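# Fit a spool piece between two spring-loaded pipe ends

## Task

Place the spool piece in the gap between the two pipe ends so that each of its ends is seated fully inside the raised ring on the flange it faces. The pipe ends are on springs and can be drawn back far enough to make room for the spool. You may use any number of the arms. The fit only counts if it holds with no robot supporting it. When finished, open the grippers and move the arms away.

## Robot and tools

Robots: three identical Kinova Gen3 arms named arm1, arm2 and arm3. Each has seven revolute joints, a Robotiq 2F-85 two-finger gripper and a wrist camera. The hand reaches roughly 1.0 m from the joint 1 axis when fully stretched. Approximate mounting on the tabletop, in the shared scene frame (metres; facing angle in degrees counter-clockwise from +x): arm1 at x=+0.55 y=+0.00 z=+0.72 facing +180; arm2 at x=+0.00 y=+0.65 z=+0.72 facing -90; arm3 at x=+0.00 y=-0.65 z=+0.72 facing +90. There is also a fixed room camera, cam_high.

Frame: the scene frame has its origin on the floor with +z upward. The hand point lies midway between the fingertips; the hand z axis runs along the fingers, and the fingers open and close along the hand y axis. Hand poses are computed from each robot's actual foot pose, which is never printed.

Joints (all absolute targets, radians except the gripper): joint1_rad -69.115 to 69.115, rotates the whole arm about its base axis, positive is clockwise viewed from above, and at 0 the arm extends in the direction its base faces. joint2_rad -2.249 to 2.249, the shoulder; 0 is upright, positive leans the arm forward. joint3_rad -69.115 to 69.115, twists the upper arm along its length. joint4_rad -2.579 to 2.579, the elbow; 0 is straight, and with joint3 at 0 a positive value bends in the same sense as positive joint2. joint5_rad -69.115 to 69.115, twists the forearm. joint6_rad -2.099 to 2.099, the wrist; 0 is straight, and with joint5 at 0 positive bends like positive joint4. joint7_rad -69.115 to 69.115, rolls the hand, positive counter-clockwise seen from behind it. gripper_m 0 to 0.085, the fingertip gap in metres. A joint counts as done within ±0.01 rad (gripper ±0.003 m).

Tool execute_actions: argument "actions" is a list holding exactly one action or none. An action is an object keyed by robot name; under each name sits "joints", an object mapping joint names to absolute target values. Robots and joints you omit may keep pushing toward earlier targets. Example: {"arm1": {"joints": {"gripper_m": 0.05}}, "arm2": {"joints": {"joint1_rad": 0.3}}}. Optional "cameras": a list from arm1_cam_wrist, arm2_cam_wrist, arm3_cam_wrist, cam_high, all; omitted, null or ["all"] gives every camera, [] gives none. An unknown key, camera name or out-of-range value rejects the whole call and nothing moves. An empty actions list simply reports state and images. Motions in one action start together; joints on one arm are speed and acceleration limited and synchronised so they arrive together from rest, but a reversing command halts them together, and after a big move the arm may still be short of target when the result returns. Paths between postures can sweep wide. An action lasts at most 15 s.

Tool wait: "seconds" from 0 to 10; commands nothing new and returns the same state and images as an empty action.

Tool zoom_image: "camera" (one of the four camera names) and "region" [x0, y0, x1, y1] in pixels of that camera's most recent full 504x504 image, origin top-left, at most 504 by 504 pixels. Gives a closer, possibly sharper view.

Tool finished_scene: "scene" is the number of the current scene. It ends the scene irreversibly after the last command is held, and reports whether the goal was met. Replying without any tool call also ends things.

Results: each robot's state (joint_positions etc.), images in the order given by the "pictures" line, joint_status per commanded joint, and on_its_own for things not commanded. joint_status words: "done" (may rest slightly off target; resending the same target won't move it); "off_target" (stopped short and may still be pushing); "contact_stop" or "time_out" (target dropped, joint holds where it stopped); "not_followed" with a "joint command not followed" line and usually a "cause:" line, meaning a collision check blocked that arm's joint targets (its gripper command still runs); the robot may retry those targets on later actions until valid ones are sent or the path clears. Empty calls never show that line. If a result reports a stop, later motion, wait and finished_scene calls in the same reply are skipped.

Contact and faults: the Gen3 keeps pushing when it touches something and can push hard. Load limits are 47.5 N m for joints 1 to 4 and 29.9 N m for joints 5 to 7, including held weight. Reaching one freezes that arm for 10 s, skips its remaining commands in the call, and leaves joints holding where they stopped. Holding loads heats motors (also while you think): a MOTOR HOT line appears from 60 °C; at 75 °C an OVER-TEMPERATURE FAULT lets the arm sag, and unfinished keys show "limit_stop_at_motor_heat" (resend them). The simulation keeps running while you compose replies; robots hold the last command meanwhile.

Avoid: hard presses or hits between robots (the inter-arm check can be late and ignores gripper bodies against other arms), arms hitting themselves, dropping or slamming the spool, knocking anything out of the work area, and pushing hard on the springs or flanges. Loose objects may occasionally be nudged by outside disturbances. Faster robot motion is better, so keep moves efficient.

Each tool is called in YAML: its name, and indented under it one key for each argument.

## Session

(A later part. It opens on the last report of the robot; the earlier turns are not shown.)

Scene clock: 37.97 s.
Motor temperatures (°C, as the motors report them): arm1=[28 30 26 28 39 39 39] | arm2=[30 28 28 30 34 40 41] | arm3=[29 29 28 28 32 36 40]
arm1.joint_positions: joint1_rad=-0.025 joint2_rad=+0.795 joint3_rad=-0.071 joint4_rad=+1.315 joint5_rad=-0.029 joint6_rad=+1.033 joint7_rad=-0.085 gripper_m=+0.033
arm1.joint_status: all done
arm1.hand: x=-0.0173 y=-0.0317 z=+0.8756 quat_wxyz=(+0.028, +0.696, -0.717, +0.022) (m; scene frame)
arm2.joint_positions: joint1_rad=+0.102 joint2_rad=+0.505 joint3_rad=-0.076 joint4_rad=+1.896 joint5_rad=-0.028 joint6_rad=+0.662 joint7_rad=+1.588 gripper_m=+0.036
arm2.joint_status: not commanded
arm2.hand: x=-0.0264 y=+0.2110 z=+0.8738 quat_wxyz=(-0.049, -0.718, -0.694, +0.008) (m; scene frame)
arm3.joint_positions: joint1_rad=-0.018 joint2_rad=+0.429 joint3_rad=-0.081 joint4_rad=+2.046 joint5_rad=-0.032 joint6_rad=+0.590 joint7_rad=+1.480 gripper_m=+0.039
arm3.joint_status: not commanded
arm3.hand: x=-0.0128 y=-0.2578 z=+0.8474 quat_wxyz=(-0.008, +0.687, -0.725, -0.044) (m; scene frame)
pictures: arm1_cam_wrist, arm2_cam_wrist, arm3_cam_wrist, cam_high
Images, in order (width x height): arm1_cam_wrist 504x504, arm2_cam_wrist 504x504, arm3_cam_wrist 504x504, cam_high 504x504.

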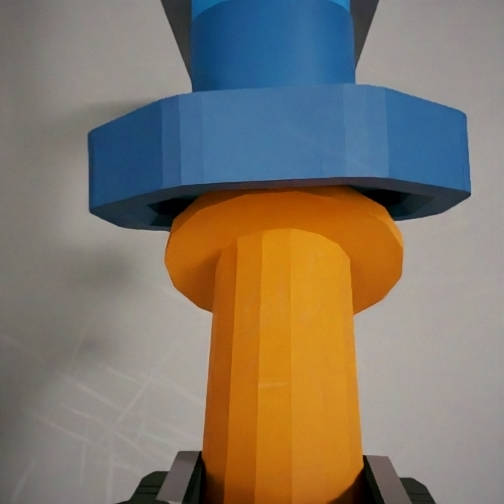

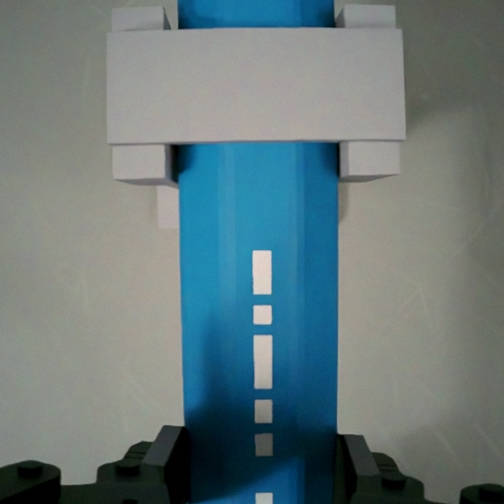

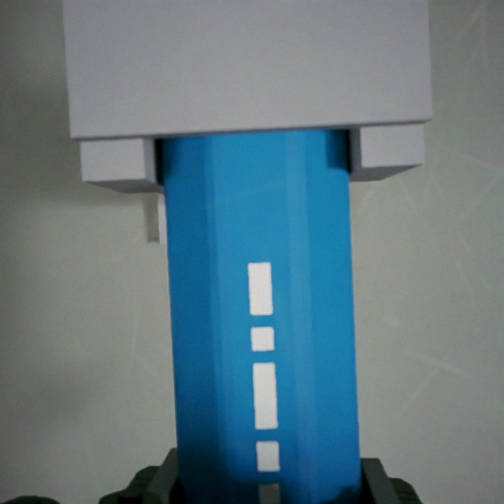

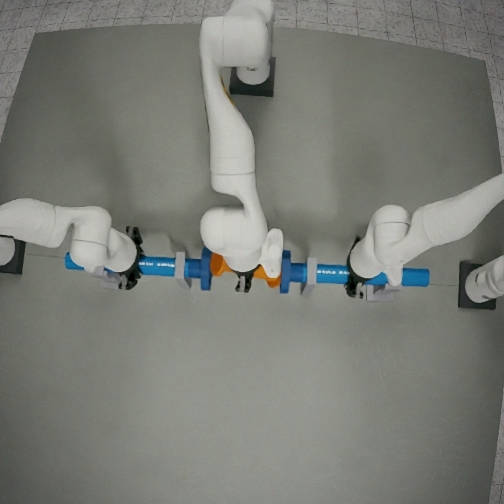

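The spool is now inside the gap but still slightly tilted. I'll release the pipes so the springs push the rings onto its ends, with arm1 still holding it.

execute_actions:
  actions:
    - {"arm2": {"joints": {"gripper_m": 0.085}}, "arm3": {"joints": {"gripper_m": 0.085}}}

Scene clock: 39.70 s.
Motor temperatures (°C, as the motors report them): arm1=[28 30 26 28 39 39 39] | arm2=[30 28 28 30 34 40 41] | arm3=[29 29 28 28 32 36 40]
arm1.joint_positions: joint1_rad=-0.026 joint2_rad=+0.795 joint3_rad=-0.072 joint4_rad=+1.315 joint5_rad=-0.030 joint6_rad=+1.033 joint7_rad=-0.085 gripper_m=+0.033
arm1.joint_status: not commanded
arm1.hand: x=-0.0170 y=-0.0334 z=+0.8753 quat_wxyz=(+0.028, +0.697, -0.717, +0.023) (m; scene frame)
arm2.joint_positions: joint1_rad=+0.100 joint2_rad=+0.502 joint3_rad=-0.079 joint4_rad=+1.902 joint5_rad=-0.034 joint6_rad=+0.671 joint7_rad=+1.585 gripper_m=+0.085
arm2.joint_status: all done
arm2.hand: x=-0.0223 y=+0.2162 z=+0.8740 quat_wxyz=(-0.047, -0.719, -0.693, +0.002) (m; scene frame)
arm3.joint_positions: joint1_rad=-0.011 joint2_rad=+0.424 joint3_rad=-0.075 joint4_rad=+2.054 joint5_rad=-0.032 joint6_rad=+0.599 joint7_rad=+1.477 gripper_m=+0.085
arm3.joint_status: all done
arm3.hand: x=-0.0075 y=-0.2635 z=+0.8473 quat_wxyz=(-0.006, +0.682, -0.730, -0.039) (m; scene frame)
pictures: arm1_cam_wrist, arm2_cam_wrist, arm3_cam_wrist, cam_high
Images, in order (width x height): arm1_cam_wrist 504x504, arm2_cam_wrist 504x504, arm3_cam_wrist 504x504, cam_high 504x504.

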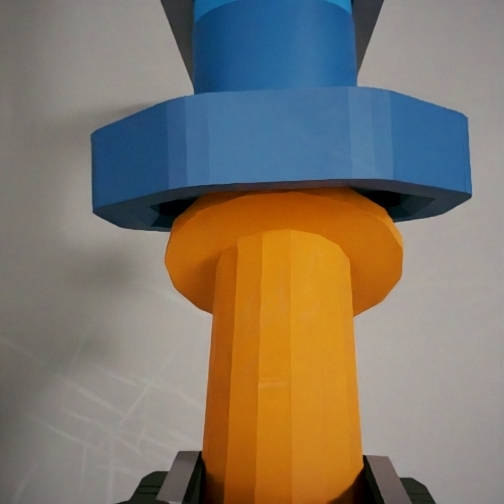

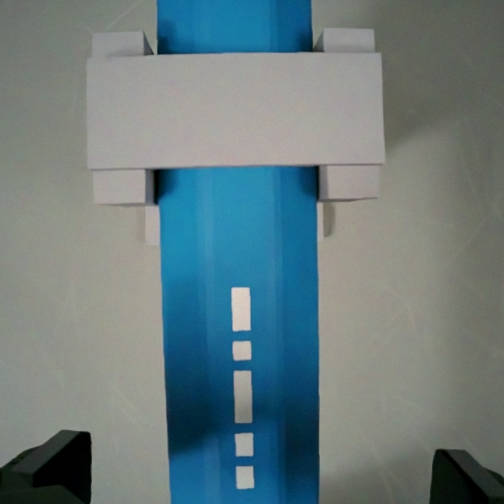

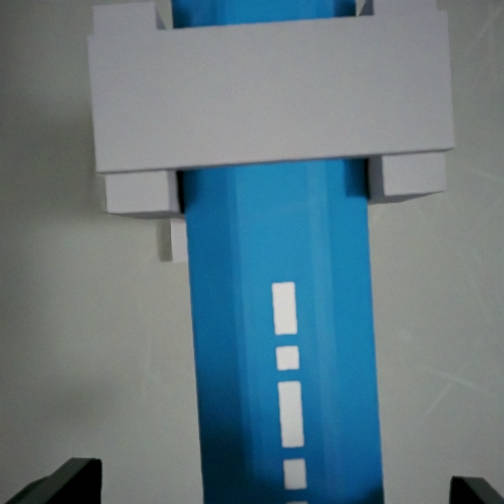

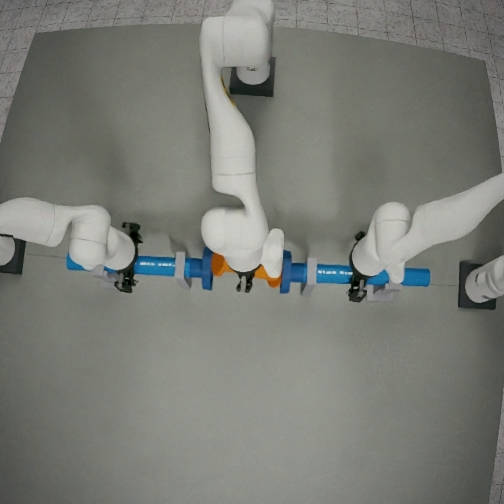

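The springs are now clamping the spool, though it's still tilted. I'll open arm1's gripper to see whether it settles into the rings.

execute_actions:
  actions:
    - {"arm1": {"joints": {"gripper_m": 0.085}}}

Scene clock: 41.10 s.
Motor temperatures (°C, as the motors report them): arm1=[28 30 26 28 39 39 39] | arm2=[30 28 28 30 34 40 41] | arm3=[29 29 28 28 32 36 40]
arm1.joint_positions: joint1_rad=-0.030 joint2_rad=+0.794 joint3_rad=-0.076 joint4_rad=+1.315 joint5_rad=-0.033 joint6_rad=+1.033 joint7_rad=-0.085 gripper_m=+0.085
arm1.joint_status: all done
arm1.hand: x=-0.0169 y=-0.0385 z=+0.8762 quat_wxyz=(+0.030, +0.698, -0.715, +0.025) (m; scene frame)
arm2.joint_positions: joint1_rad=+0.100 joint2_rad=+0.502 joint3_rad=-0.079 joint4_rad=+1.902 joint5_rad=-0.034 joint6_rad=+0.671 joint7_rad=+1.585 gripper_m=+0.085
arm2.joint_status: not commanded
arm2.hand: x=-0.0223 y=+0.2162 z=+0.8740 quat_wxyz=(-0.047, -0.719, -0.693, +0.002) (m; scene frame)
arm3.joint_positions: joint1_rad=-0.011 joint2_rad=+0.424 joint3_rad=-0.075 joint4_rad=+2.054 joint5_rad=-0.032 joint6_rad=+0.599 joint7_rad=+1.477 gripper_m=+0.085
arm3.joint_status: not commanded
arm3.hand: x=-0.0075 y=-0.2635 z=+0.8473 quat_wxyz=(-0.006, +0.682, -0.730, -0.039) (m; scene frame)
pictures: arm1_cam_wrist, arm2_cam_wrist, arm3_cam_wrist, cam_high
Images, in order (width x height): arm1_cam_wrist 504x504, arm2_cam_wrist 504x504, arm3_cam_wrist 504x504, cam_high 504x504.

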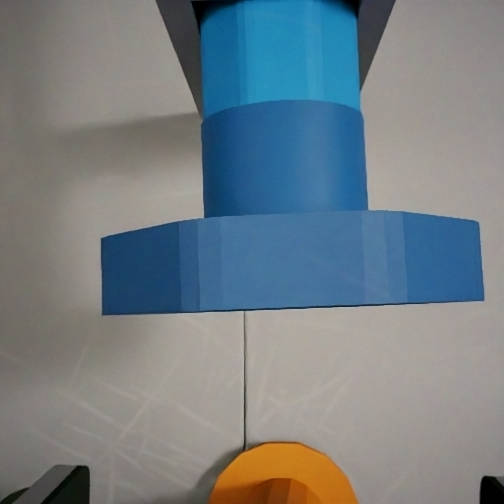

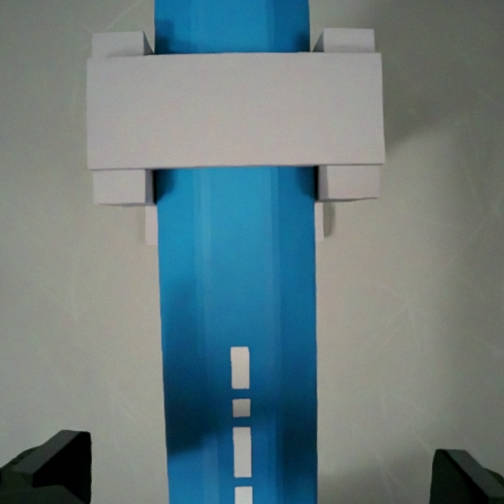

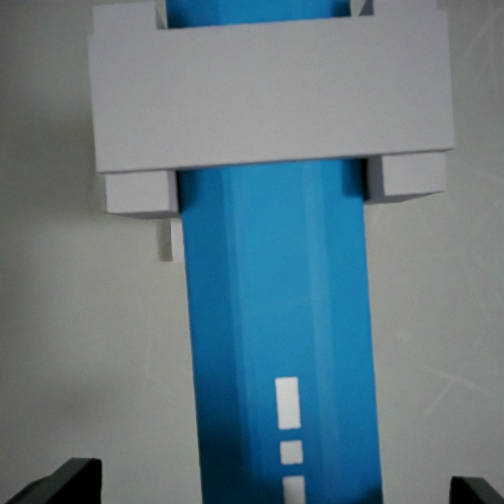

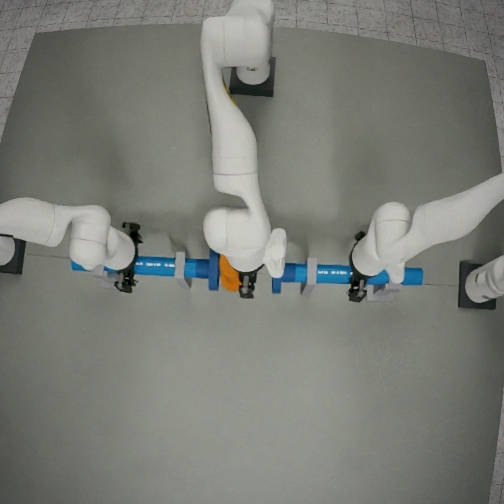

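The spool slipped out and dropped. Letting go while it was still tilted was a mistake, because neither end was seated in its ring. I'll lift arm1 to see where it ended up.

execute_actions:
  actions:
    - {"arm1": {"joints": {"joint1_rad": 0.0, "joint2_rad": 0.6, "joint4_rad": 1.1, "joint6_rad": 1.44}}}

Scene clock: 42.53 s.
Motor temperatures (°C, as the motors report them): arm1=[28 30 26 28 39 39 39] | arm2=[30 28 28 30 34 40 41] | arm3=[29 29 28 28 32 36 40]
arm1.joint_positions: joint1_rad=+0.000 joint2_rad=+0.600 joint3_rad=-0.076 joint4_rad=+1.100 joint5_rad=-0.033 joint6_rad=+1.440 joint7_rad=-0.085 gripper_m=+0.085
arm1.joint_status: all done
arm1.hand: x=+0.0048 y=-0.0186 z=+1.0487 quat_wxyz=(+0.029, +0.695, -0.718, +0.021) (m; scene frame)
arm2.joint_positions: joint1_rad=+0.100 joint2_rad=+0.502 joint3_rad=-0.079 joint4_rad=+1.902 joint5_rad=-0.034 joint6_rad=+0.671 joint7_rad=+1.585 gripper_m=+0.085
arm2.joint_status: not commanded
arm2.hand: x=-0.0223 y=+0.2162 z=+0.8740 quat_wxyz=(-0.047, -0.719, -0.693, +0.002) (m; scene frame)
arm3.joint_positions: joint1_rad=-0.011 joint2_rad=+0.424 joint3_rad=-0.075 joint4_rad=+2.054 joint5_rad=-0.032 joint6_rad=+0.599 joint7_rad=+1.477 gripper_m=+0.085
arm3.joint_status: not commanded
arm3.hand: x=-0.0075 y=-0.2635 z=+0.8473 quat_wxyz=(-0.006, +0.682, -0.730, -0.039) (m; scene frame)
pictures: arm1_cam_wrist, arm2_cam_wrist, arm3_cam_wrist, cam_high
Images, in order (width x height): arm1_cam_wrist 504x504, arm2_cam_wrist 504x504, arm3_cam_wrist 504x504, cam_high 504x504.

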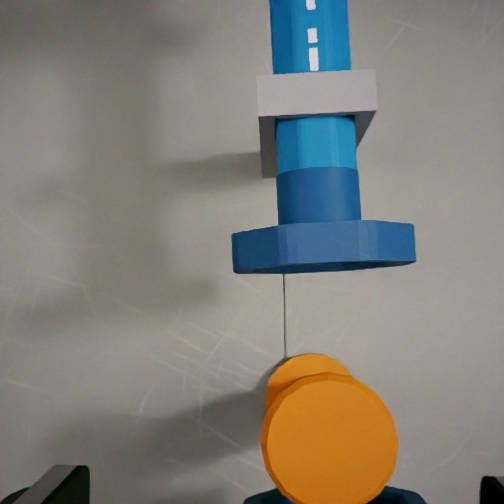

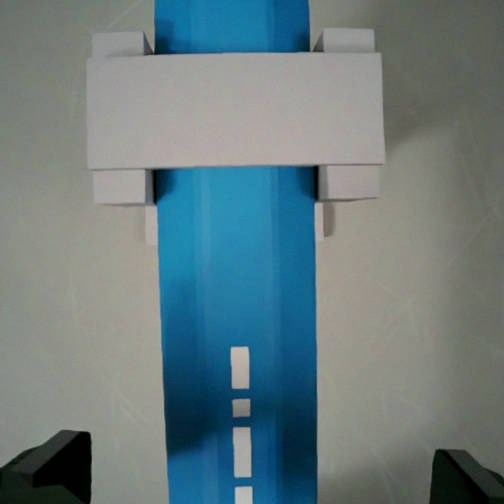

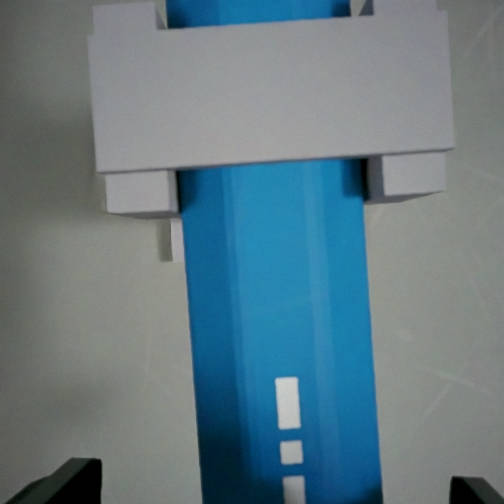

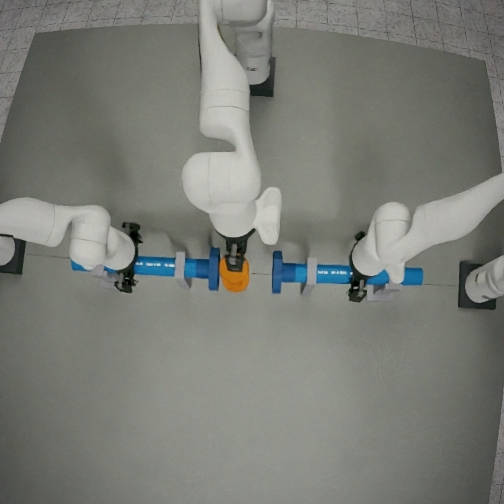

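The spool landed upright on the table in the gap. It's still in the work area, so I can recover it. Arm2 and arm3 will regrip the pipes to clear space, while arm1 lines up a side grasp with the hand roughly horizontal.

execute_actions:
  actions:
    - {"arm1": {"joints": {"joint1_rad": 0.06, "joint2_rad": 1.219, "joint4_rad": 2.428, "joint6_rad": -1.776, "joint7_rad": 1.478}}, "arm2": {"joints": {"joint2_rad": 0.585, "joint4_rad": 1.747, "joint6_rad": 0.81}}, "arm3": {"joints": {"joint2_rad": 0.50, "joint4_rad": 1.917, "joint6_rad": 0.725}}}

Scene clock: 46.97 s.
Motor temperatures (°C, as the motors report them): arm1=[28 30 26 28 39 39 39] | arm2=[30 28 28 30 34 40 41] | arm3=[29 29 28 28 32 36 40]
arm1.joint_positions: joint1_rad=+0.060 joint2_rad=+1.219 joint3_rad=-0.076 joint4_rad=+2.428 joint5_rad=-0.033 joint6_rad=-1.776 joint7_rad=+1.478 gripper_m=+0.085
arm1.joint_status: all done
arm1.hand: x=+0.0121 y=+0.0398 z=+0.8301 quat_wxyz=(+0.028, +0.797, -0.079, -0.598) (m; scene frame)
arm2.joint_positions: joint1_rad=+0.100 joint2_rad=+0.585 joint3_rad=-0.079 joint4_rad=+1.747 joint5_rad=-0.034 joint6_rad=+0.810 joint7_rad=+1.585 gripper_m=+0.085
arm2.joint_status: all done
arm2.hand: x=-0.0223 y=+0.1911 z=+0.8710 quat_wxyz=(-0.027, -0.719, -0.694, -0.025) (m; scene frame)
arm3.joint_positions: joint1_rad=-0.011 joint2_rad=+0.500 joint3_rad=-0.075 joint4_rad=+1.917 joint5_rad=-0.032 joint6_rad=+0.725 joint7_rad=+1.477 gripper_m=+0.085
arm3.joint_status: all done
arm3.hand: x=-0.0096 y=-0.2406 z=+0.8449 quat_wxyz=(+0.018, +0.683, -0.730, -0.017) (m; scene frame)
pictures: arm1_cam_wrist, arm2_cam_wrist, arm3_cam_wrist, cam_high
Images, in order (width x height): arm1_cam_wrist 504x504, arm2_cam_wrist 504x504, arm3_cam_wrist 504x504, cam_high 504x504.

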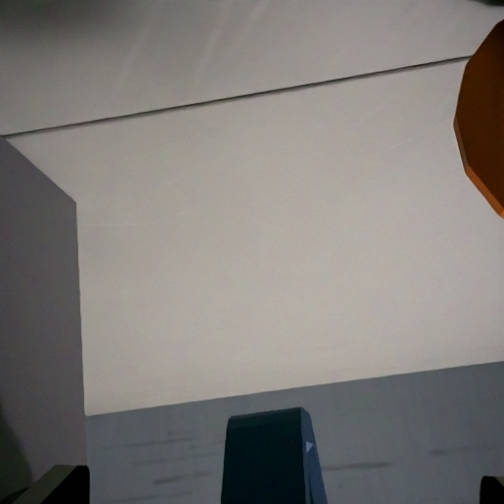

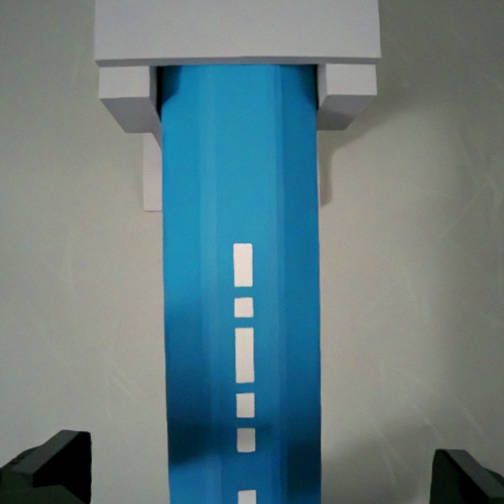

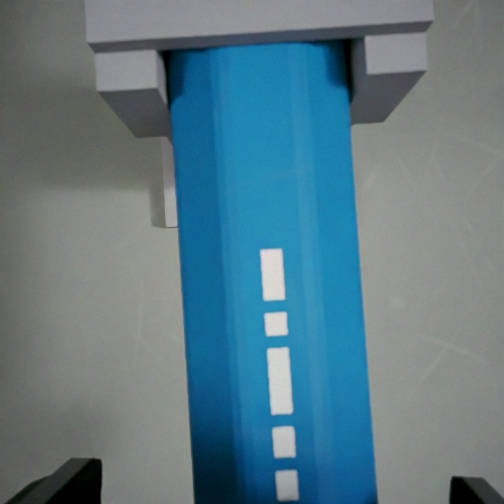

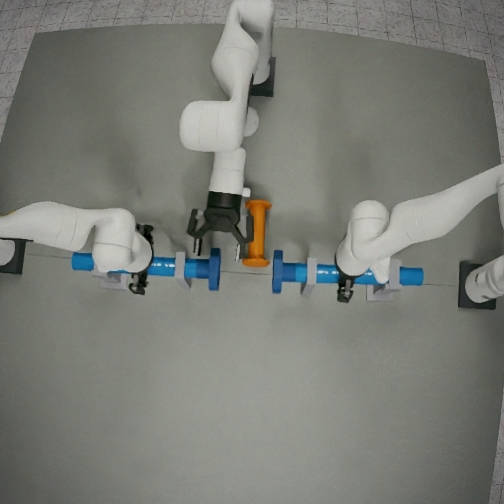

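Arm1's swing knocked the spool over, and it's now lying along x. That actually makes a top grasp easy. I'll move above it while arm2 and arm3 close on the pipes.

execute_actions:
  actions:
    - {"arm1": {"joints": {"joint1_rad": -0.06, "joint2_rad": 0.644, "joint4_rad": 1.712, "joint6_rad": 0.786}}, "arm2": {"joints": {"gripper_m": 0.0}}, "arm3": {"joints": {"gripper_m": 0.0}}}

Scene clock: 50.20 s.
Motor temperatures (°C, as the motors report them): arm1=[28 30 26 28 39 39 39] | arm2=[30 28 28 30 34 40 41] | arm3=[29 29 28 28 32 36 40]
arm1.joint_positions: joint1_rad=-0.060 joint2_rad=+0.644 joint3_rad=-0.076 joint4_rad=+1.712 joint5_rad=-0.033 joint6_rad=+0.786 joint7_rad=+1.478 gripper_m=+0.085
arm1.joint_status: all done
arm1.hand: x=+0.0789 y=-0.0466 z=+0.8549 quat_wxyz=(+0.032, +0.999, +0.000, -0.003) (m; scene frame)
arm2.joint_positions: joint1_rad=+0.102 joint2_rad=+0.582 joint3_rad=-0.076 joint4_rad=+1.747 joint5_rad=-0.029 joint6_rad=+0.812 joint7_rad=+1.587 gripper_m=+0.036
arm2.joint_status: gripper_m off_target (ended at +0.036, target +0.000)
arm2.hand: x=-0.0258 y=+0.1911 z=+0.8724 quat_wxyz=(-0.026, -0.719, -0.694, -0.023) (m; scene frame)
arm3.joint_positions: joint1_rad=-0.015 joint2_rad=+0.497 joint3_rad=-0.079 joint4_rad=+1.917 joint5_rad=-0.033 joint6_rad=+0.727 joint7_rad=+1.479 gripper_m=+0.039
arm3.joint_status: gripper_m off_target (ended at +0.039, target +0.000)
arm3.hand: x=-0.0133 y=-0.2410 z=+0.8463 quat_wxyz=(+0.019, +0.686, -0.727, -0.018) (m; scene frame)
pictures: arm1_cam_wrist, arm2_cam_wrist, arm3_cam_wrist, cam_high
Images, in order (width x height): arm1_cam_wrist 504x504, arm2_cam_wrist 504x504, arm3_cam_wrist 504x504, cam_high 504x504.

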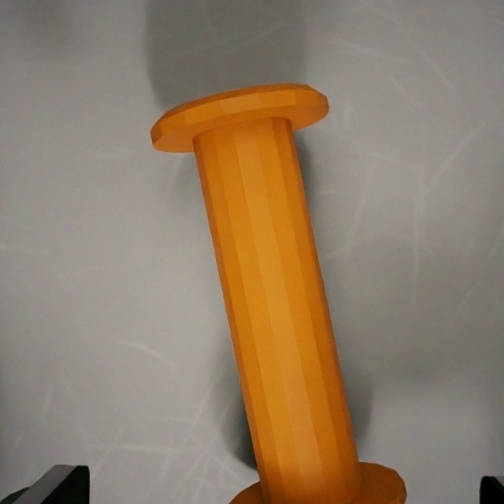

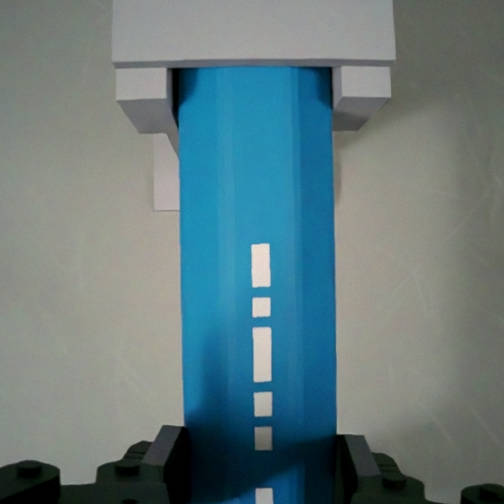

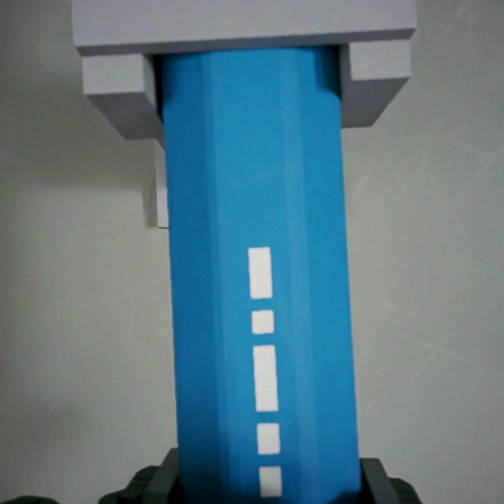

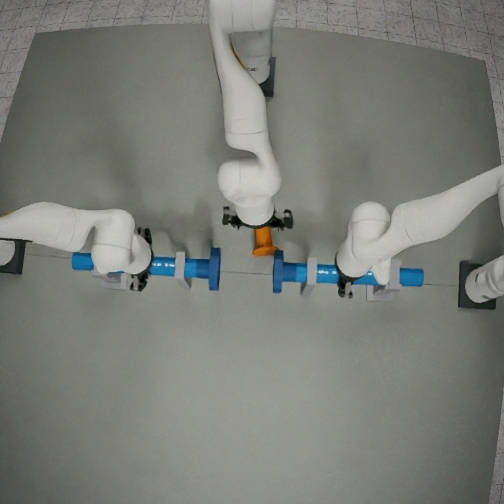

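execute_actions:
  actions:
    - {"arm1": {"joints": {"joint2_rad": 0.771, "joint4_rad": 1.92, "joint6_rad": 0.451, "joint7_rad": 1.65}}, "arm2": {"joints": {"joint2_rad": 0.517, "joint4_rad": 1.884, "joint6_rad": 0.741}}, "arm3": {"joints": {"joint2_rad": 0.434, "joint4_rad": 2.046, "joint6_rad": 0.662}}}
  cameras: ["arm1_cam_wrist", "cam_high"]

execute_actions:
  actions:
    - {"arm1": {"joints": {"gripper_m": 0.0}}}
  cameras: ["arm1_cam_wrist", "cam_high"]

Scene clock: 53.27 s.
Motor temperatures (°C, as the motors report them): arm1=[28 30 26 28 39 39 39] | arm2=[30 28 28 30 34 40 41] | arm3=[29 29 28 28 32 36 40]
arm1.joint_positions: joint1_rad=-0.060 joint2_rad=+0.771 joint3_rad=-0.076 joint4_rad=+1.920 joint5_rad=-0.033 joint6_rad=+0.451 joint7_rad=+1.650 gripper_m=+0.085
arm1.joint_status: all done
arm1.hand: x=+0.1221 y=-0.0419 z=+0.7589 quat_wxyz=(+0.030, +0.996, +0.079, -0.006) (m; scene frame)
arm2.joint_positions: joint1_rad=+0.103 joint2_rad=+0.523 joint3_rad=-0.075 joint4_rad=+1.859 joint5_rad=-0.029 joint6_rad=+0.709 joint7_rad=+1.587 gripper_m=+0.036
arm2.joint_status: joint4_rad time_out (moved +0.112 of +0.137); joint6_rad time_out (moved -0.103 of -0.071); the others done
arm2.hand: x=-0.0264 y=+0.2087 z=+0.8737 quat_wxyz=(-0.040, -0.719, -0.694, -0.003) (m; scene frame)
arm3.joint_positions: joint1_rad=-0.017 joint2_rad=+0.443 joint3_rad=-0.080 joint4_rad=+2.016 joint5_rad=-0.033 joint6_rad=+0.630 joint7_rad=+1.479 gripper_m=+0.039
arm3.joint_status: joint4_rad time_out (moved +0.099 of +0.129); joint6_rad time_out (moved -0.097 of -0.065); the others done
arm3.hand: x=-0.0129 y=-0.2557 z=+0.8475 quat_wxyz=(+0.000, +0.687, -0.726, -0.036) (m; scene frame)
pictures: arm1_cam_wrist, cam_high
Images, in order (width x height): arm1_cam_wrist 504x504, cam_high 504x504.

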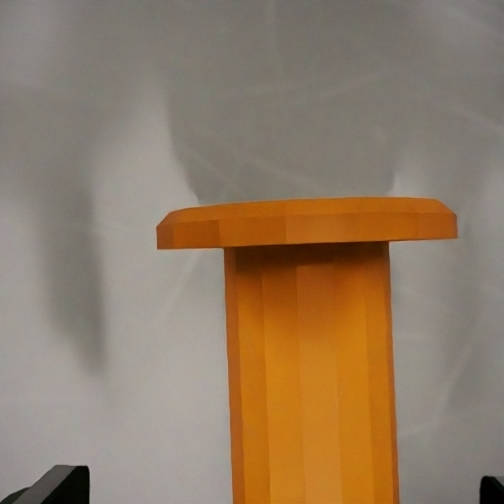

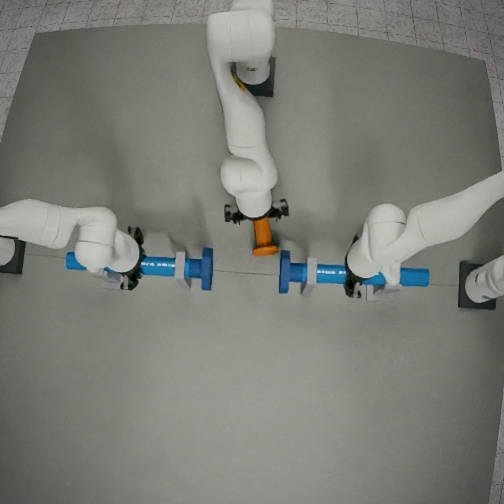

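not run: a stop came earlier in this reply.

execute_actions:
  actions:
    - {"arm1": {"joints": {"gripper_m": 0.0}}}
  cameras: ["arm1_cam_wrist", "cam_high"]

Scene clock: 54.50 s.
Motor temperatures (°C, as the motors report them): arm1=[28 30 26 28 39 39 39] | arm2=[30 28 28 30 34 40 41] | arm3=[29 29 28 28 32 36 40]
arm1.joint_positions: joint1_rad=-0.060 joint2_rad=+0.769 joint3_rad=-0.076 joint4_rad=+1.920 joint5_rad=-0.033 joint6_rad=+0.451 joint7_rad=+1.650 gripper_m=+0.033
arm1.joint_status: gripper_m off_target (ended at +0.033, target +0.000)
arm1.hand: x=+0.1216 y=-0.0422 z=+0.7596 quat_wxyz=(+0.031, +0.996, +0.080, -0.007) (m; scene frame)
arm2.joint_positions: joint1_rad=+0.103 joint2_rad=+0.523 joint3_rad=-0.075 joint4_rad=+1.859 joint5_rad=-0.029 joint6_rad=+0.709 joint7_rad=+1.587 gripper_m=+0.036
arm2.joint_status: not commanded
arm2.hand: x=-0.0264 y=+0.2087 z=+0.8737 quat_wxyz=(-0.040, -0.719, -0.694, -0.003) (m; scene frame)
arm3.joint_positions: joint1_rad=-0.017 joint2_rad=+0.443 joint3_rad=-0.080 joint4_rad=+2.016 joint5_rad=-0.033 joint6_rad=+0.630 joint7_rad=+1.479 gripper_m=+0.039
arm3.joint_status: not commanded
arm3.hand: x=-0.0129 y=-0.2557 z=+0.8475 quat_wxyz=(+0.000, +0.687, -0.726, -0.036) (m; scene frame)
pictures: arm1_cam_wrist, cam_high
Images, in order (width x height): arm1_cam_wrist 504x504, cam_high 504x504.

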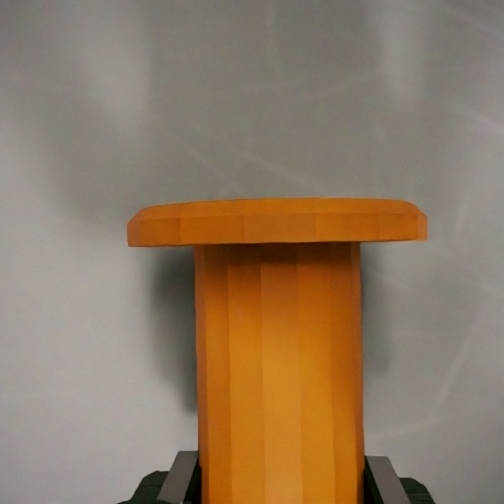

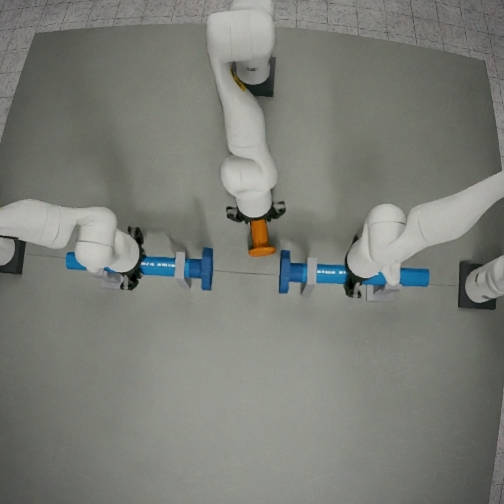

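The spool is held squarely this time. I'll raise it to the hover pose over the gap, using the y offset that fit on the first attempt.

execute_actions:
  actions:
    - {"arm1": {"joints": {"joint1_rad": -0.03, "joint2_rad": 0.709, "joint4_rad": 1.204, "joint6_rad": 1.229, "joint7_rad": -0.06}}}
  cameras: ["arm1_cam_wrist", "cam_high"]

zoom_image:
  camera: "cam_high"
  region: [170, 210, 330, 320]

Scene clock: 57.10 s.
Motor temperatures (°C, as the motors report them): arm1=[28 30 26 28 39 39 39] | arm2=[30 28 28 30 34 40 41] | arm3=[29 29 28 28 32 36 40]
arm1.joint_positions: joint1_rad=-0.030 joint2_rad=+0.711 joint3_rad=-0.076 joint4_rad=+1.205 joint5_rad=-0.033 joint6_rad=+1.229 joint7_rad=-0.060 gripper_m=+0.033
arm1.joint_status: all done
arm1.hand: x=-0.0152 y=-0.0374 z=+0.9547 quat_wxyz=(+0.028, +0.711, -0.702, +0.025) (m; scene frame)
arm2.joint_positions: joint1_rad=+0.103 joint2_rad=+0.523 joint3_rad=-0.075 joint4_rad=+1.859 joint5_rad=-0.029 joint6_rad=+0.709 joint7_rad=+1.587 gripper_m=+0.036
arm2.joint_status: not commanded
arm2.hand: x=-0.0264 y=+0.2087 z=+0.8737 quat_wxyz=(-0.040, -0.719, -0.694, -0.003) (m; scene frame)
arm3.joint_positions: joint1_rad=-0.017 joint2_rad=+0.443 joint3_rad=-0.080 joint4_rad=+2.016 joint5_rad=-0.033 joint6_rad=+0.629 joint7_rad=+1.479 gripper_m=+0.039
arm3.joint_status: not commanded
arm3.hand: x=-0.0129 y=-0.2556 z=+0.8475 quat_wxyz=(+0.000, +0.687, -0.726, -0.036) (m; scene frame)
pictures: arm1_cam_wrist, cam_high
Images, in order (width x height): arm1_cam_wrist 504x504, cam_high 504x504.

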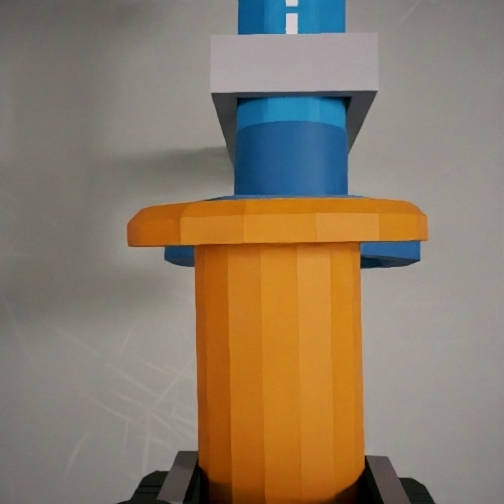

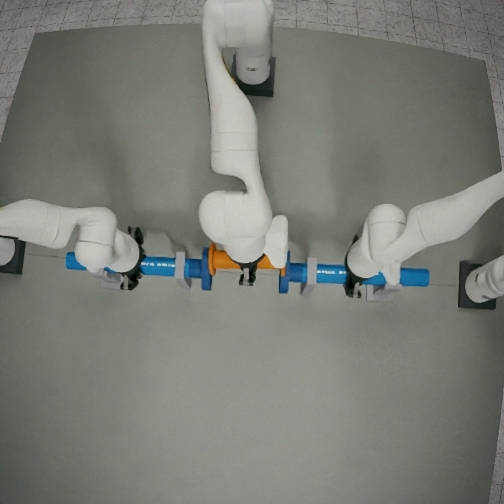

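Region (170, 210, 330, 320) of cam_high's 504x504 image, scaled by 3.150, with more detail than that image has; it fills the top 346 rows of this view, and the rest is white.

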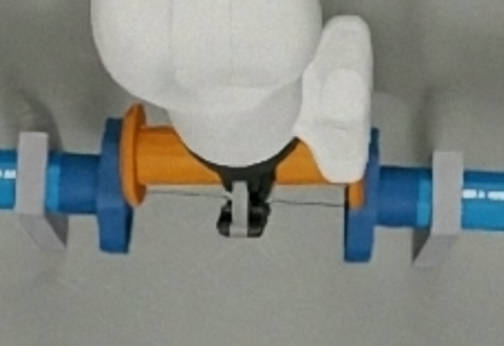

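The spool now overhangs the right flange slightly, whereas earlier it overhung the left. I'll set it midway between those two positions and lower it.

execute_actions:
  actions:
    - {"arm1": {"joints": {"joint1_rad": -0.016, "joint2_rad": 0.794, "joint4_rad": 1.315, "joint6_rad": 1.033}}}
  cameras: ["arm1_cam_wrist", "cam_high"]

zoom_image:
  camera: "cam_high"
  region: [170, 210, 330, 320]

Scene clock: 59.83 s.
Motor temperatures (°C, as the motors report them): arm1=[28 31 26 28 39 39 39] | arm2=[30 28 28 30 34 40 41] | arm3=[29 29 28 28 32 36 40]
arm1.joint_positions: joint1_rad=-0.019 joint2_rad=+0.772 joint3_rad=-0.076 joint4_rad=+1.307 joint5_rad=-0.034 joint6_rad=+1.034 joint7_rad=-0.060 gripper_m=+0.033
arm1.joint_status: joint2_rad time_out (moved +0.061 of +0.083); the others done
arm1.hand: x=-0.0242 y=-0.0333 z=+0.8910 quat_wxyz=(+0.041, +0.703, -0.709, +0.015) (m; scene frame)
arm2.joint_positions: joint1_rad=+0.103 joint2_rad=+0.523 joint3_rad=-0.075 joint4_rad=+1.860 joint5_rad=-0.028 joint6_rad=+0.710 joint7_rad=+1.587 gripper_m=+0.036
arm2.joint_status: not commanded
arm2.hand: x=-0.0264 y=+0.2093 z=+0.8736 quat_wxyz=(-0.040, -0.719, -0.694, -0.003) (m; scene frame)
arm3.joint_positions: joint1_rad=-0.017 joint2_rad=+0.444 joint3_rad=-0.080 joint4_rad=+2.016 joint5_rad=-0.033 joint6_rad=+0.630 joint7_rad=+1.479 gripper_m=+0.039
arm3.joint_status: not commanded
arm3.hand: x=-0.0129 y=-0.2559 z=+0.8473 quat_wxyz=(+0.000, +0.687, -0.726, -0.035) (m; scene frame)
pictures: arm1_cam_wrist, cam_high
Images, in order (width x height): arm1_cam_wrist 504x504, cam_high 504x504.

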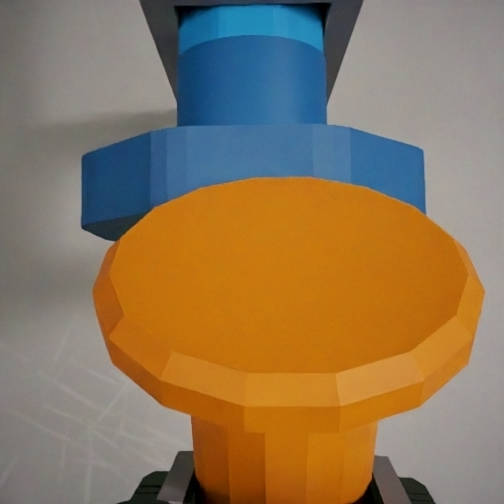

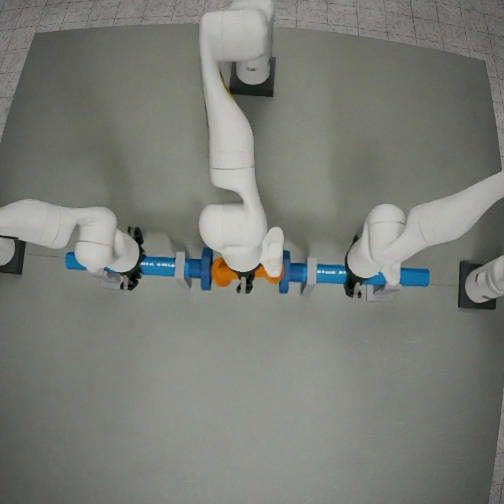

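Region (170, 210, 330, 320) of cam_high's 504x504 image, scaled by 3.150, with more detail than that image has; it fills the top 346 rows of this view, and the rest is white.

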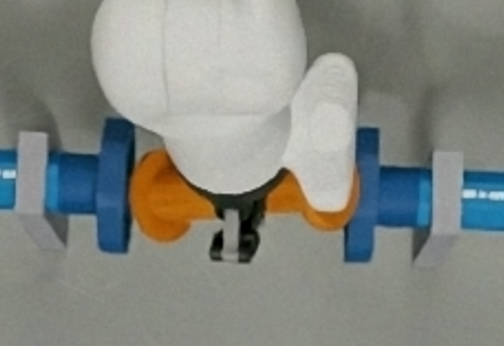

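It caught again, on the right side this time. The wrist joints on arm2 and arm3 are being pushed backwards, so the stall may be the arms giving way to the springs rather than a hard stop. I'll lift the spool clear and command a stronger pull.

execute_actions:
  actions:
    - {"arm1": {"joints": {"joint2_rad": 0.709, "joint4_rad": 1.204, "joint6_rad": 1.229}}, "arm2": {"joints": {"joint2_rad": 0.45, "joint4_rad": 2.014, "joint6_rad": 0.678}}, "arm3": {"joints": {"joint2_rad": 0.368, "joint4_rad": 2.169, "joint6_rad": 0.605}}}
  cameras: ["arm1_cam_wrist", "cam_high"]

Scene clock: 70.83 s.
Motor temperatures (°C, as the motors report them): arm1=[28 31 26 28 39 39 39] | arm2=[30 28 28 30 34 40 41] | arm3=[29 30 28 28 32 37 40]
TORQUE FAULT: arm3's joint6_rad reached its load limit. arm3 stopped for 10 seconds, dropped its targets and accepts commands again. The stop added 7.8 s to the call and to motion_time.
arm1.joint_positions: joint1_rad=-0.019 joint2_rad=+0.711 joint3_rad=-0.076 joint4_rad=+1.205 joint5_rad=-0.033 joint6_rad=+1.229 joint7_rad=-0.060 gripper_m=+0.033
arm1.joint_status: all done
arm1.hand: x=-0.0156 y=-0.0313 z=+0.9547 quat_wxyz=(+0.029, +0.707, -0.706, +0.024) (m; scene frame)
arm2.joint_positions: joint1_rad=+0.100 joint2_rad=+0.414 joint3_rad=-0.079 joint4_rad=+1.992 joint5_rad=-0.034 joint6_rad=+0.671 joint7_rad=+1.585 gripper_m=+0.000
arm2.joint_status: joint2_rad time_out (moved -0.109 of -0.073); joint4_rad time_out (moved +0.132 of +0.154); the others done
arm2.on_its_own: gripper_m moved -0.036 to your old target +0.000
arm2.hand: x=-0.0221 y=+0.2505 z=+0.8897 quat_wxyz=(-0.044, -0.718, -0.694, +0.003) (m; scene frame)
arm3.joint_positions: joint1_rad=-0.021 joint2_rad=+0.413 joint3_rad=-0.081 joint4_rad=+2.079 joint5_rad=-0.027 joint6_rad=+0.546 joint7_rad=+1.483 gripper_m=+0.038
arm3.joint_status: joint2_rad torque_fault (moved -0.031 of -0.076); joint4_rad torque_fault (moved +0.062 of +0.153); joint6_rad torque_fault (moved -0.084 of -0.025)
arm3.hand: x=-0.0131 y=-0.2593 z=+0.8477 quat_wxyz=(-0.019, +0.691, -0.721, -0.053) (m; scene frame)
pictures: arm1_cam_wrist, cam_high
Images, in order (width x height): arm1_cam_wrist 504x504, cam_high 504x504.

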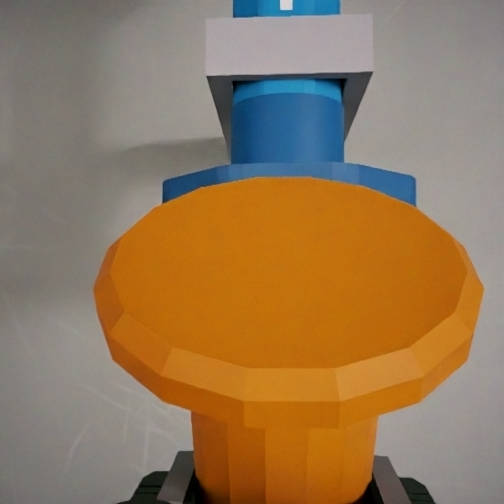

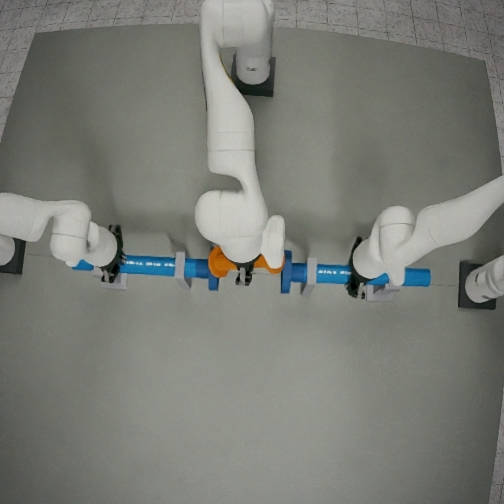

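That guess was wrong. It's a hard stop: arm3 faulted and arm2's grip slipped off. So travel is about 1.8 cm per pipe and the placement has to be precise. I'll regrip with arm2 and set the spool on the table to level it in arm1's gripper.

execute_actions:
  actions:
    - {"arm1": {"joints": {"joint2_rad": 0.727, "joint4_rad": 2.022, "joint6_rad": 0.393}}, "arm2": {"joints": {"gripper_m": 0.085, "joint2_rad": 0.60, "joint4_rad": 1.747, "joint6_rad": 0.795}}, "arm3": {"joints": {"joint2_rad": 0.443, "joint4_rad": 2.018, "joint6_rad": 0.66}}}
  cameras: ["arm1_cam_wrist", "arm2_cam_wrist", "cam_high"]

Scene clock: 75.60 s.
Motor temperatures (°C, as the motors report them): arm1=[28 31 26 28 39 39 39] | arm2=[30 28 28 30 34 40 41] | arm3=[29 30 28 28 32 37 40]
arm1.joint_positions: joint1_rad=-0.019 joint2_rad=+0.712 joint3_rad=-0.076 joint4_rad=+2.015 joint5_rad=-0.033 joint6_rad=+0.390 joint7_rad=-0.060 gripper_m=+0.033
arm1.joint_status: joint2_rad time_out (moved +0.001 of +0.016); the others done
arm1.hand: x=+0.1420 y=-0.0221 z=+0.7706 quat_wxyz=(+0.033, +0.700, -0.713, +0.009) (m; scene frame)
arm2.joint_positions: joint1_rad=+0.100 joint2_rad=+0.600 joint3_rad=-0.079 joint4_rad=+1.747 joint5_rad=-0.034 joint6_rad=+0.795 joint7_rad=+1.585 gripper_m=+0.085
arm2.joint_status: all done
arm2.hand: x=-0.0222 y=+0.1891 z=+0.8641 quat_wxyz=(-0.027, -0.720, -0.693, -0.026) (m; scene frame)
arm3.joint_positions: joint1_rad=-0.020 joint2_rad=+0.450 joint3_rad=-0.081 joint4_rad=+2.004 joint5_rad=-0.026 joint6_rad=+0.640 joint7_rad=+1.484 gripper_m=+0.038
arm3.joint_status: joint4_rad time_out (moved -0.075 of -0.061); joint6_rad time_out (moved +0.094 of +0.114); the others done
arm3.hand: x=-0.0133 y=-0.2532 z=+0.8475 quat_wxyz=(+0.000, +0.692, -0.721, -0.033) (m; scene frame)
pictures: arm1_cam_wrist, arm2_cam_wrist, cam_high
Images, in order (width x height): arm1_cam_wrist 504x504, arm2_cam_wrist 504x504, cam_high 504x504.

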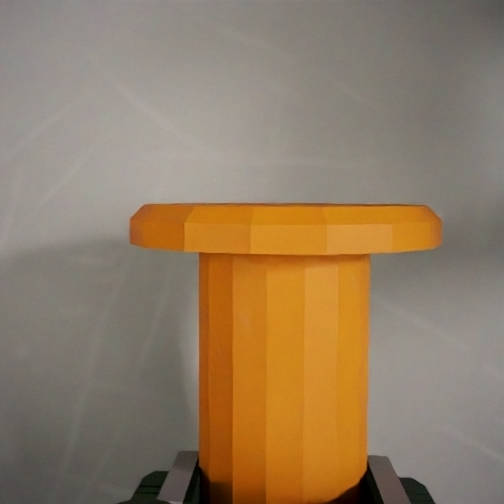

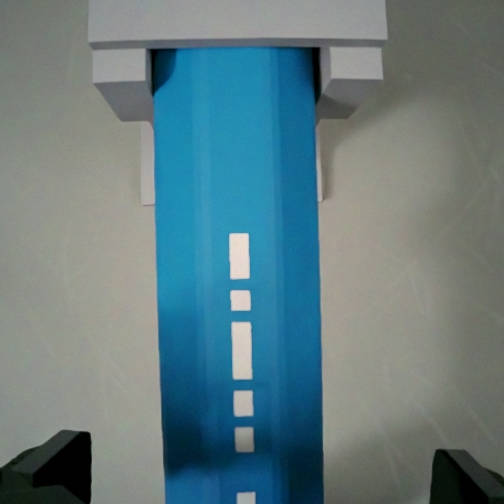

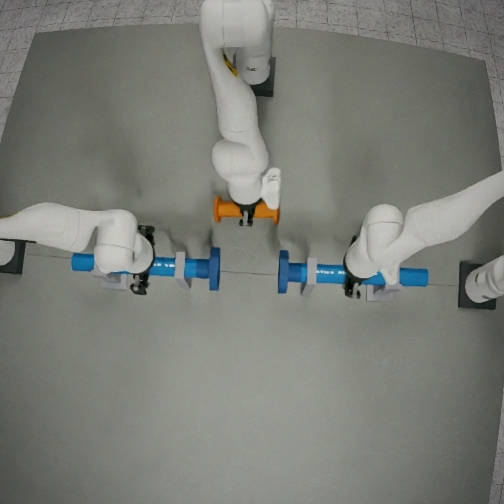

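The spool is level again. Arm2 closes on its pipe while arm1 goes back to the hover pose.

execute_actions:
  actions:
    - {"arm1": {"joints": {"joint1_rad": -0.019, "joint2_rad": 0.709, "joint4_rad": 1.204, "joint6_rad": 1.229}}, "arm2": {"joints": {"gripper_m": 0.0}}}
  cameras: []

execute_actions:
  actions:
    - {"arm2": {"joints": {"joint2_rad": 0.545, "joint4_rad": 1.85, "joint6_rad": 0.745}}}
  cameras: ["arm1_cam_wrist", "cam_high"]

zoom_image:
  camera: "cam_high"
  region: [170, 210, 330, 320]

Scene clock: 80.47 s.
Motor temperatures (°C, as the motors report them): arm1=[28 32 26 28 39 40 39] | arm2=[30 28 28 30 34 40 41] | arm3=[29 30 28 28 32 37 40]
arm1.joint_positions: joint1_rad=-0.005 joint2_rad=+0.789 joint3_rad=-0.076 joint4_rad=+1.261 joint5_rad=-0.034 joint6_rad=+1.287 joint7_rad=-0.061 gripper_m=+0.033
arm1.joint_status: joint1_rad time_out (moved +0.014 of +0.000); joint2_rad time_out (moved +0.077 of -0.003); joint4_rad time_out (moved -0.754 of -0.811); joint6_rad time_out (moved +0.897 of +0.839)
arm1.hand: x=+0.0356 y=-0.0222 z=+0.8990 quat_wxyz=(-0.041, +0.698, -0.709, +0.090) (m; scene frame)
arm2.joint_positions: joint1_rad=+0.102 joint2_rad=+0.597 joint3_rad=-0.076 joint4_rad=+1.747 joint5_rad=-0.029 joint6_rad=+0.797 joint7_rad=+1.587 gripper_m=+0.037
arm2.joint_status: gripper_m off_target (ended at +0.037, target +0.000)
arm2.hand: x=-0.0258 y=+0.1892 z=+0.8655 quat_wxyz=(-0.026, -0.720, -0.694, -0.023) (m; scene frame)
arm3.joint_positions: joint1_rad=-0.020 joint2_rad=+0.449 joint3_rad=-0.081 joint4_rad=+2.004 joint5_rad=-0.026 joint6_rad=+0.641 joint7_rad=+1.484 gripper_m=+0.038
arm3.joint_status: not commanded
arm3.hand: x=-0.0133 y=-0.2535 z=+0.8477 quat_wxyz=(+0.000, +0.692, -0.721, -0.033) (m; scene frame)
pictures: none
No camera images: the call's "cameras" was empty. Leave "cameras" out to get every camera's image.

not run: a stop came earlier in this reply.

Region (170, 210, 330, 320) of cam_high's 504x504 image, scaled by 3.150, with more detail than that image has; it fills the top 346 rows of this view, and the rest is white.

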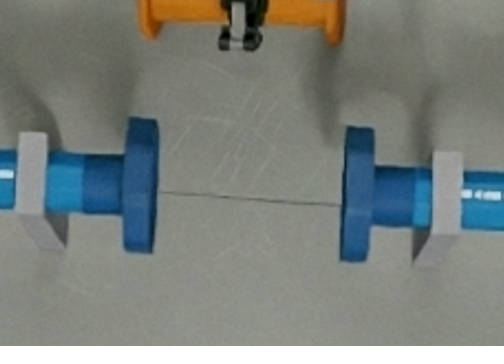

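Arm1 got blocked on the way over, so I need a fresh look at what it hit.

execute_actions:
  actions: []
  cameras: ["arm1_cam_wrist", "cam_high"]

Scene clock: 80.63 s.
Motor temperatures (°C, as the motors report them): arm1=[28 32 26 28 39 40 39] | arm2=[30 28 28 30 34 40 41] | arm3=[29 30 28 28 32 37 40]
arm1.joint_positions: joint1_rad=-0.005 joint2_rad=+0.789 joint3_rad=-0.076 joint4_rad=+1.261 joint5_rad=-0.034 joint6_rad=+1.287 joint7_rad=-0.061 gripper_m=+0.033
arm1.joint_status: joint1_rad time_out (moved +0.014 of +0.000); joint2_rad time_out (moved +0.077 of -0.003); joint4_rad time_out (moved -0.754 of -0.811); joint6_rad time_out (moved +0.897 of +0.839)
arm1.hand: x=+0.0356 y=-0.0222 z=+0.8991 quat_wxyz=(-0.041, +0.698, -0.709, +0.090) (m; scene frame)
arm2.joint_positions: joint1_rad=+0.102 joint2_rad=+0.597 joint3_rad=-0.076 joint4_rad=+1.747 joint5_rad=-0.029 joint6_rad=+0.797 joint7_rad=+1.587 gripper_m=+0.037
arm2.joint_status: gripper_m off_target (ended at +0.037, target +0.000)
arm2.hand: x=-0.0258 y=+0.1892 z=+0.8655 quat_wxyz=(-0.026, -0.720, -0.694, -0.023) (m; scene frame)
arm3.joint_positions: joint1_rad=-0.020 joint2_rad=+0.449 joint3_rad=-0.081 joint4_rad=+2.004 joint5_rad=-0.026 joint6_rad=+0.641 joint7_rad=+1.484 gripper_m=+0.038
arm3.joint_status: not commanded
arm3.hand: x=-0.0133 y=-0.2535 z=+0.8477 quat_wxyz=(+0.000, +0.692, -0.721, -0.033) (m; scene frame)
pictures: arm1_cam_wrist, cam_high
Images, in order (width x height): arm1_cam_wrist 504x504, cam_high 504x504.

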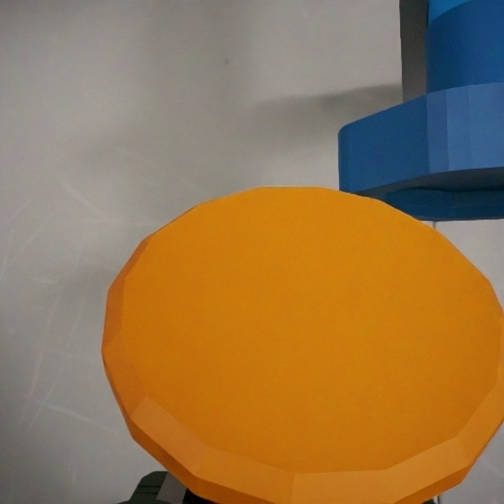

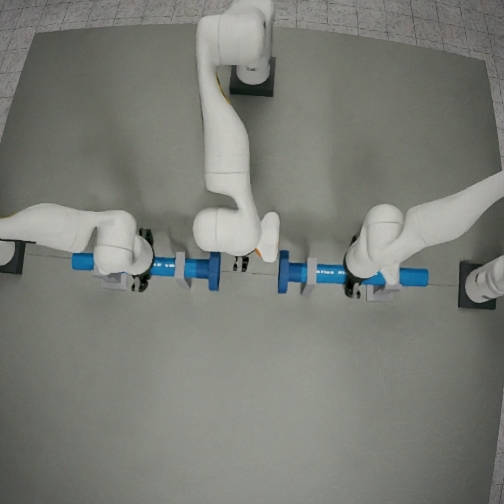

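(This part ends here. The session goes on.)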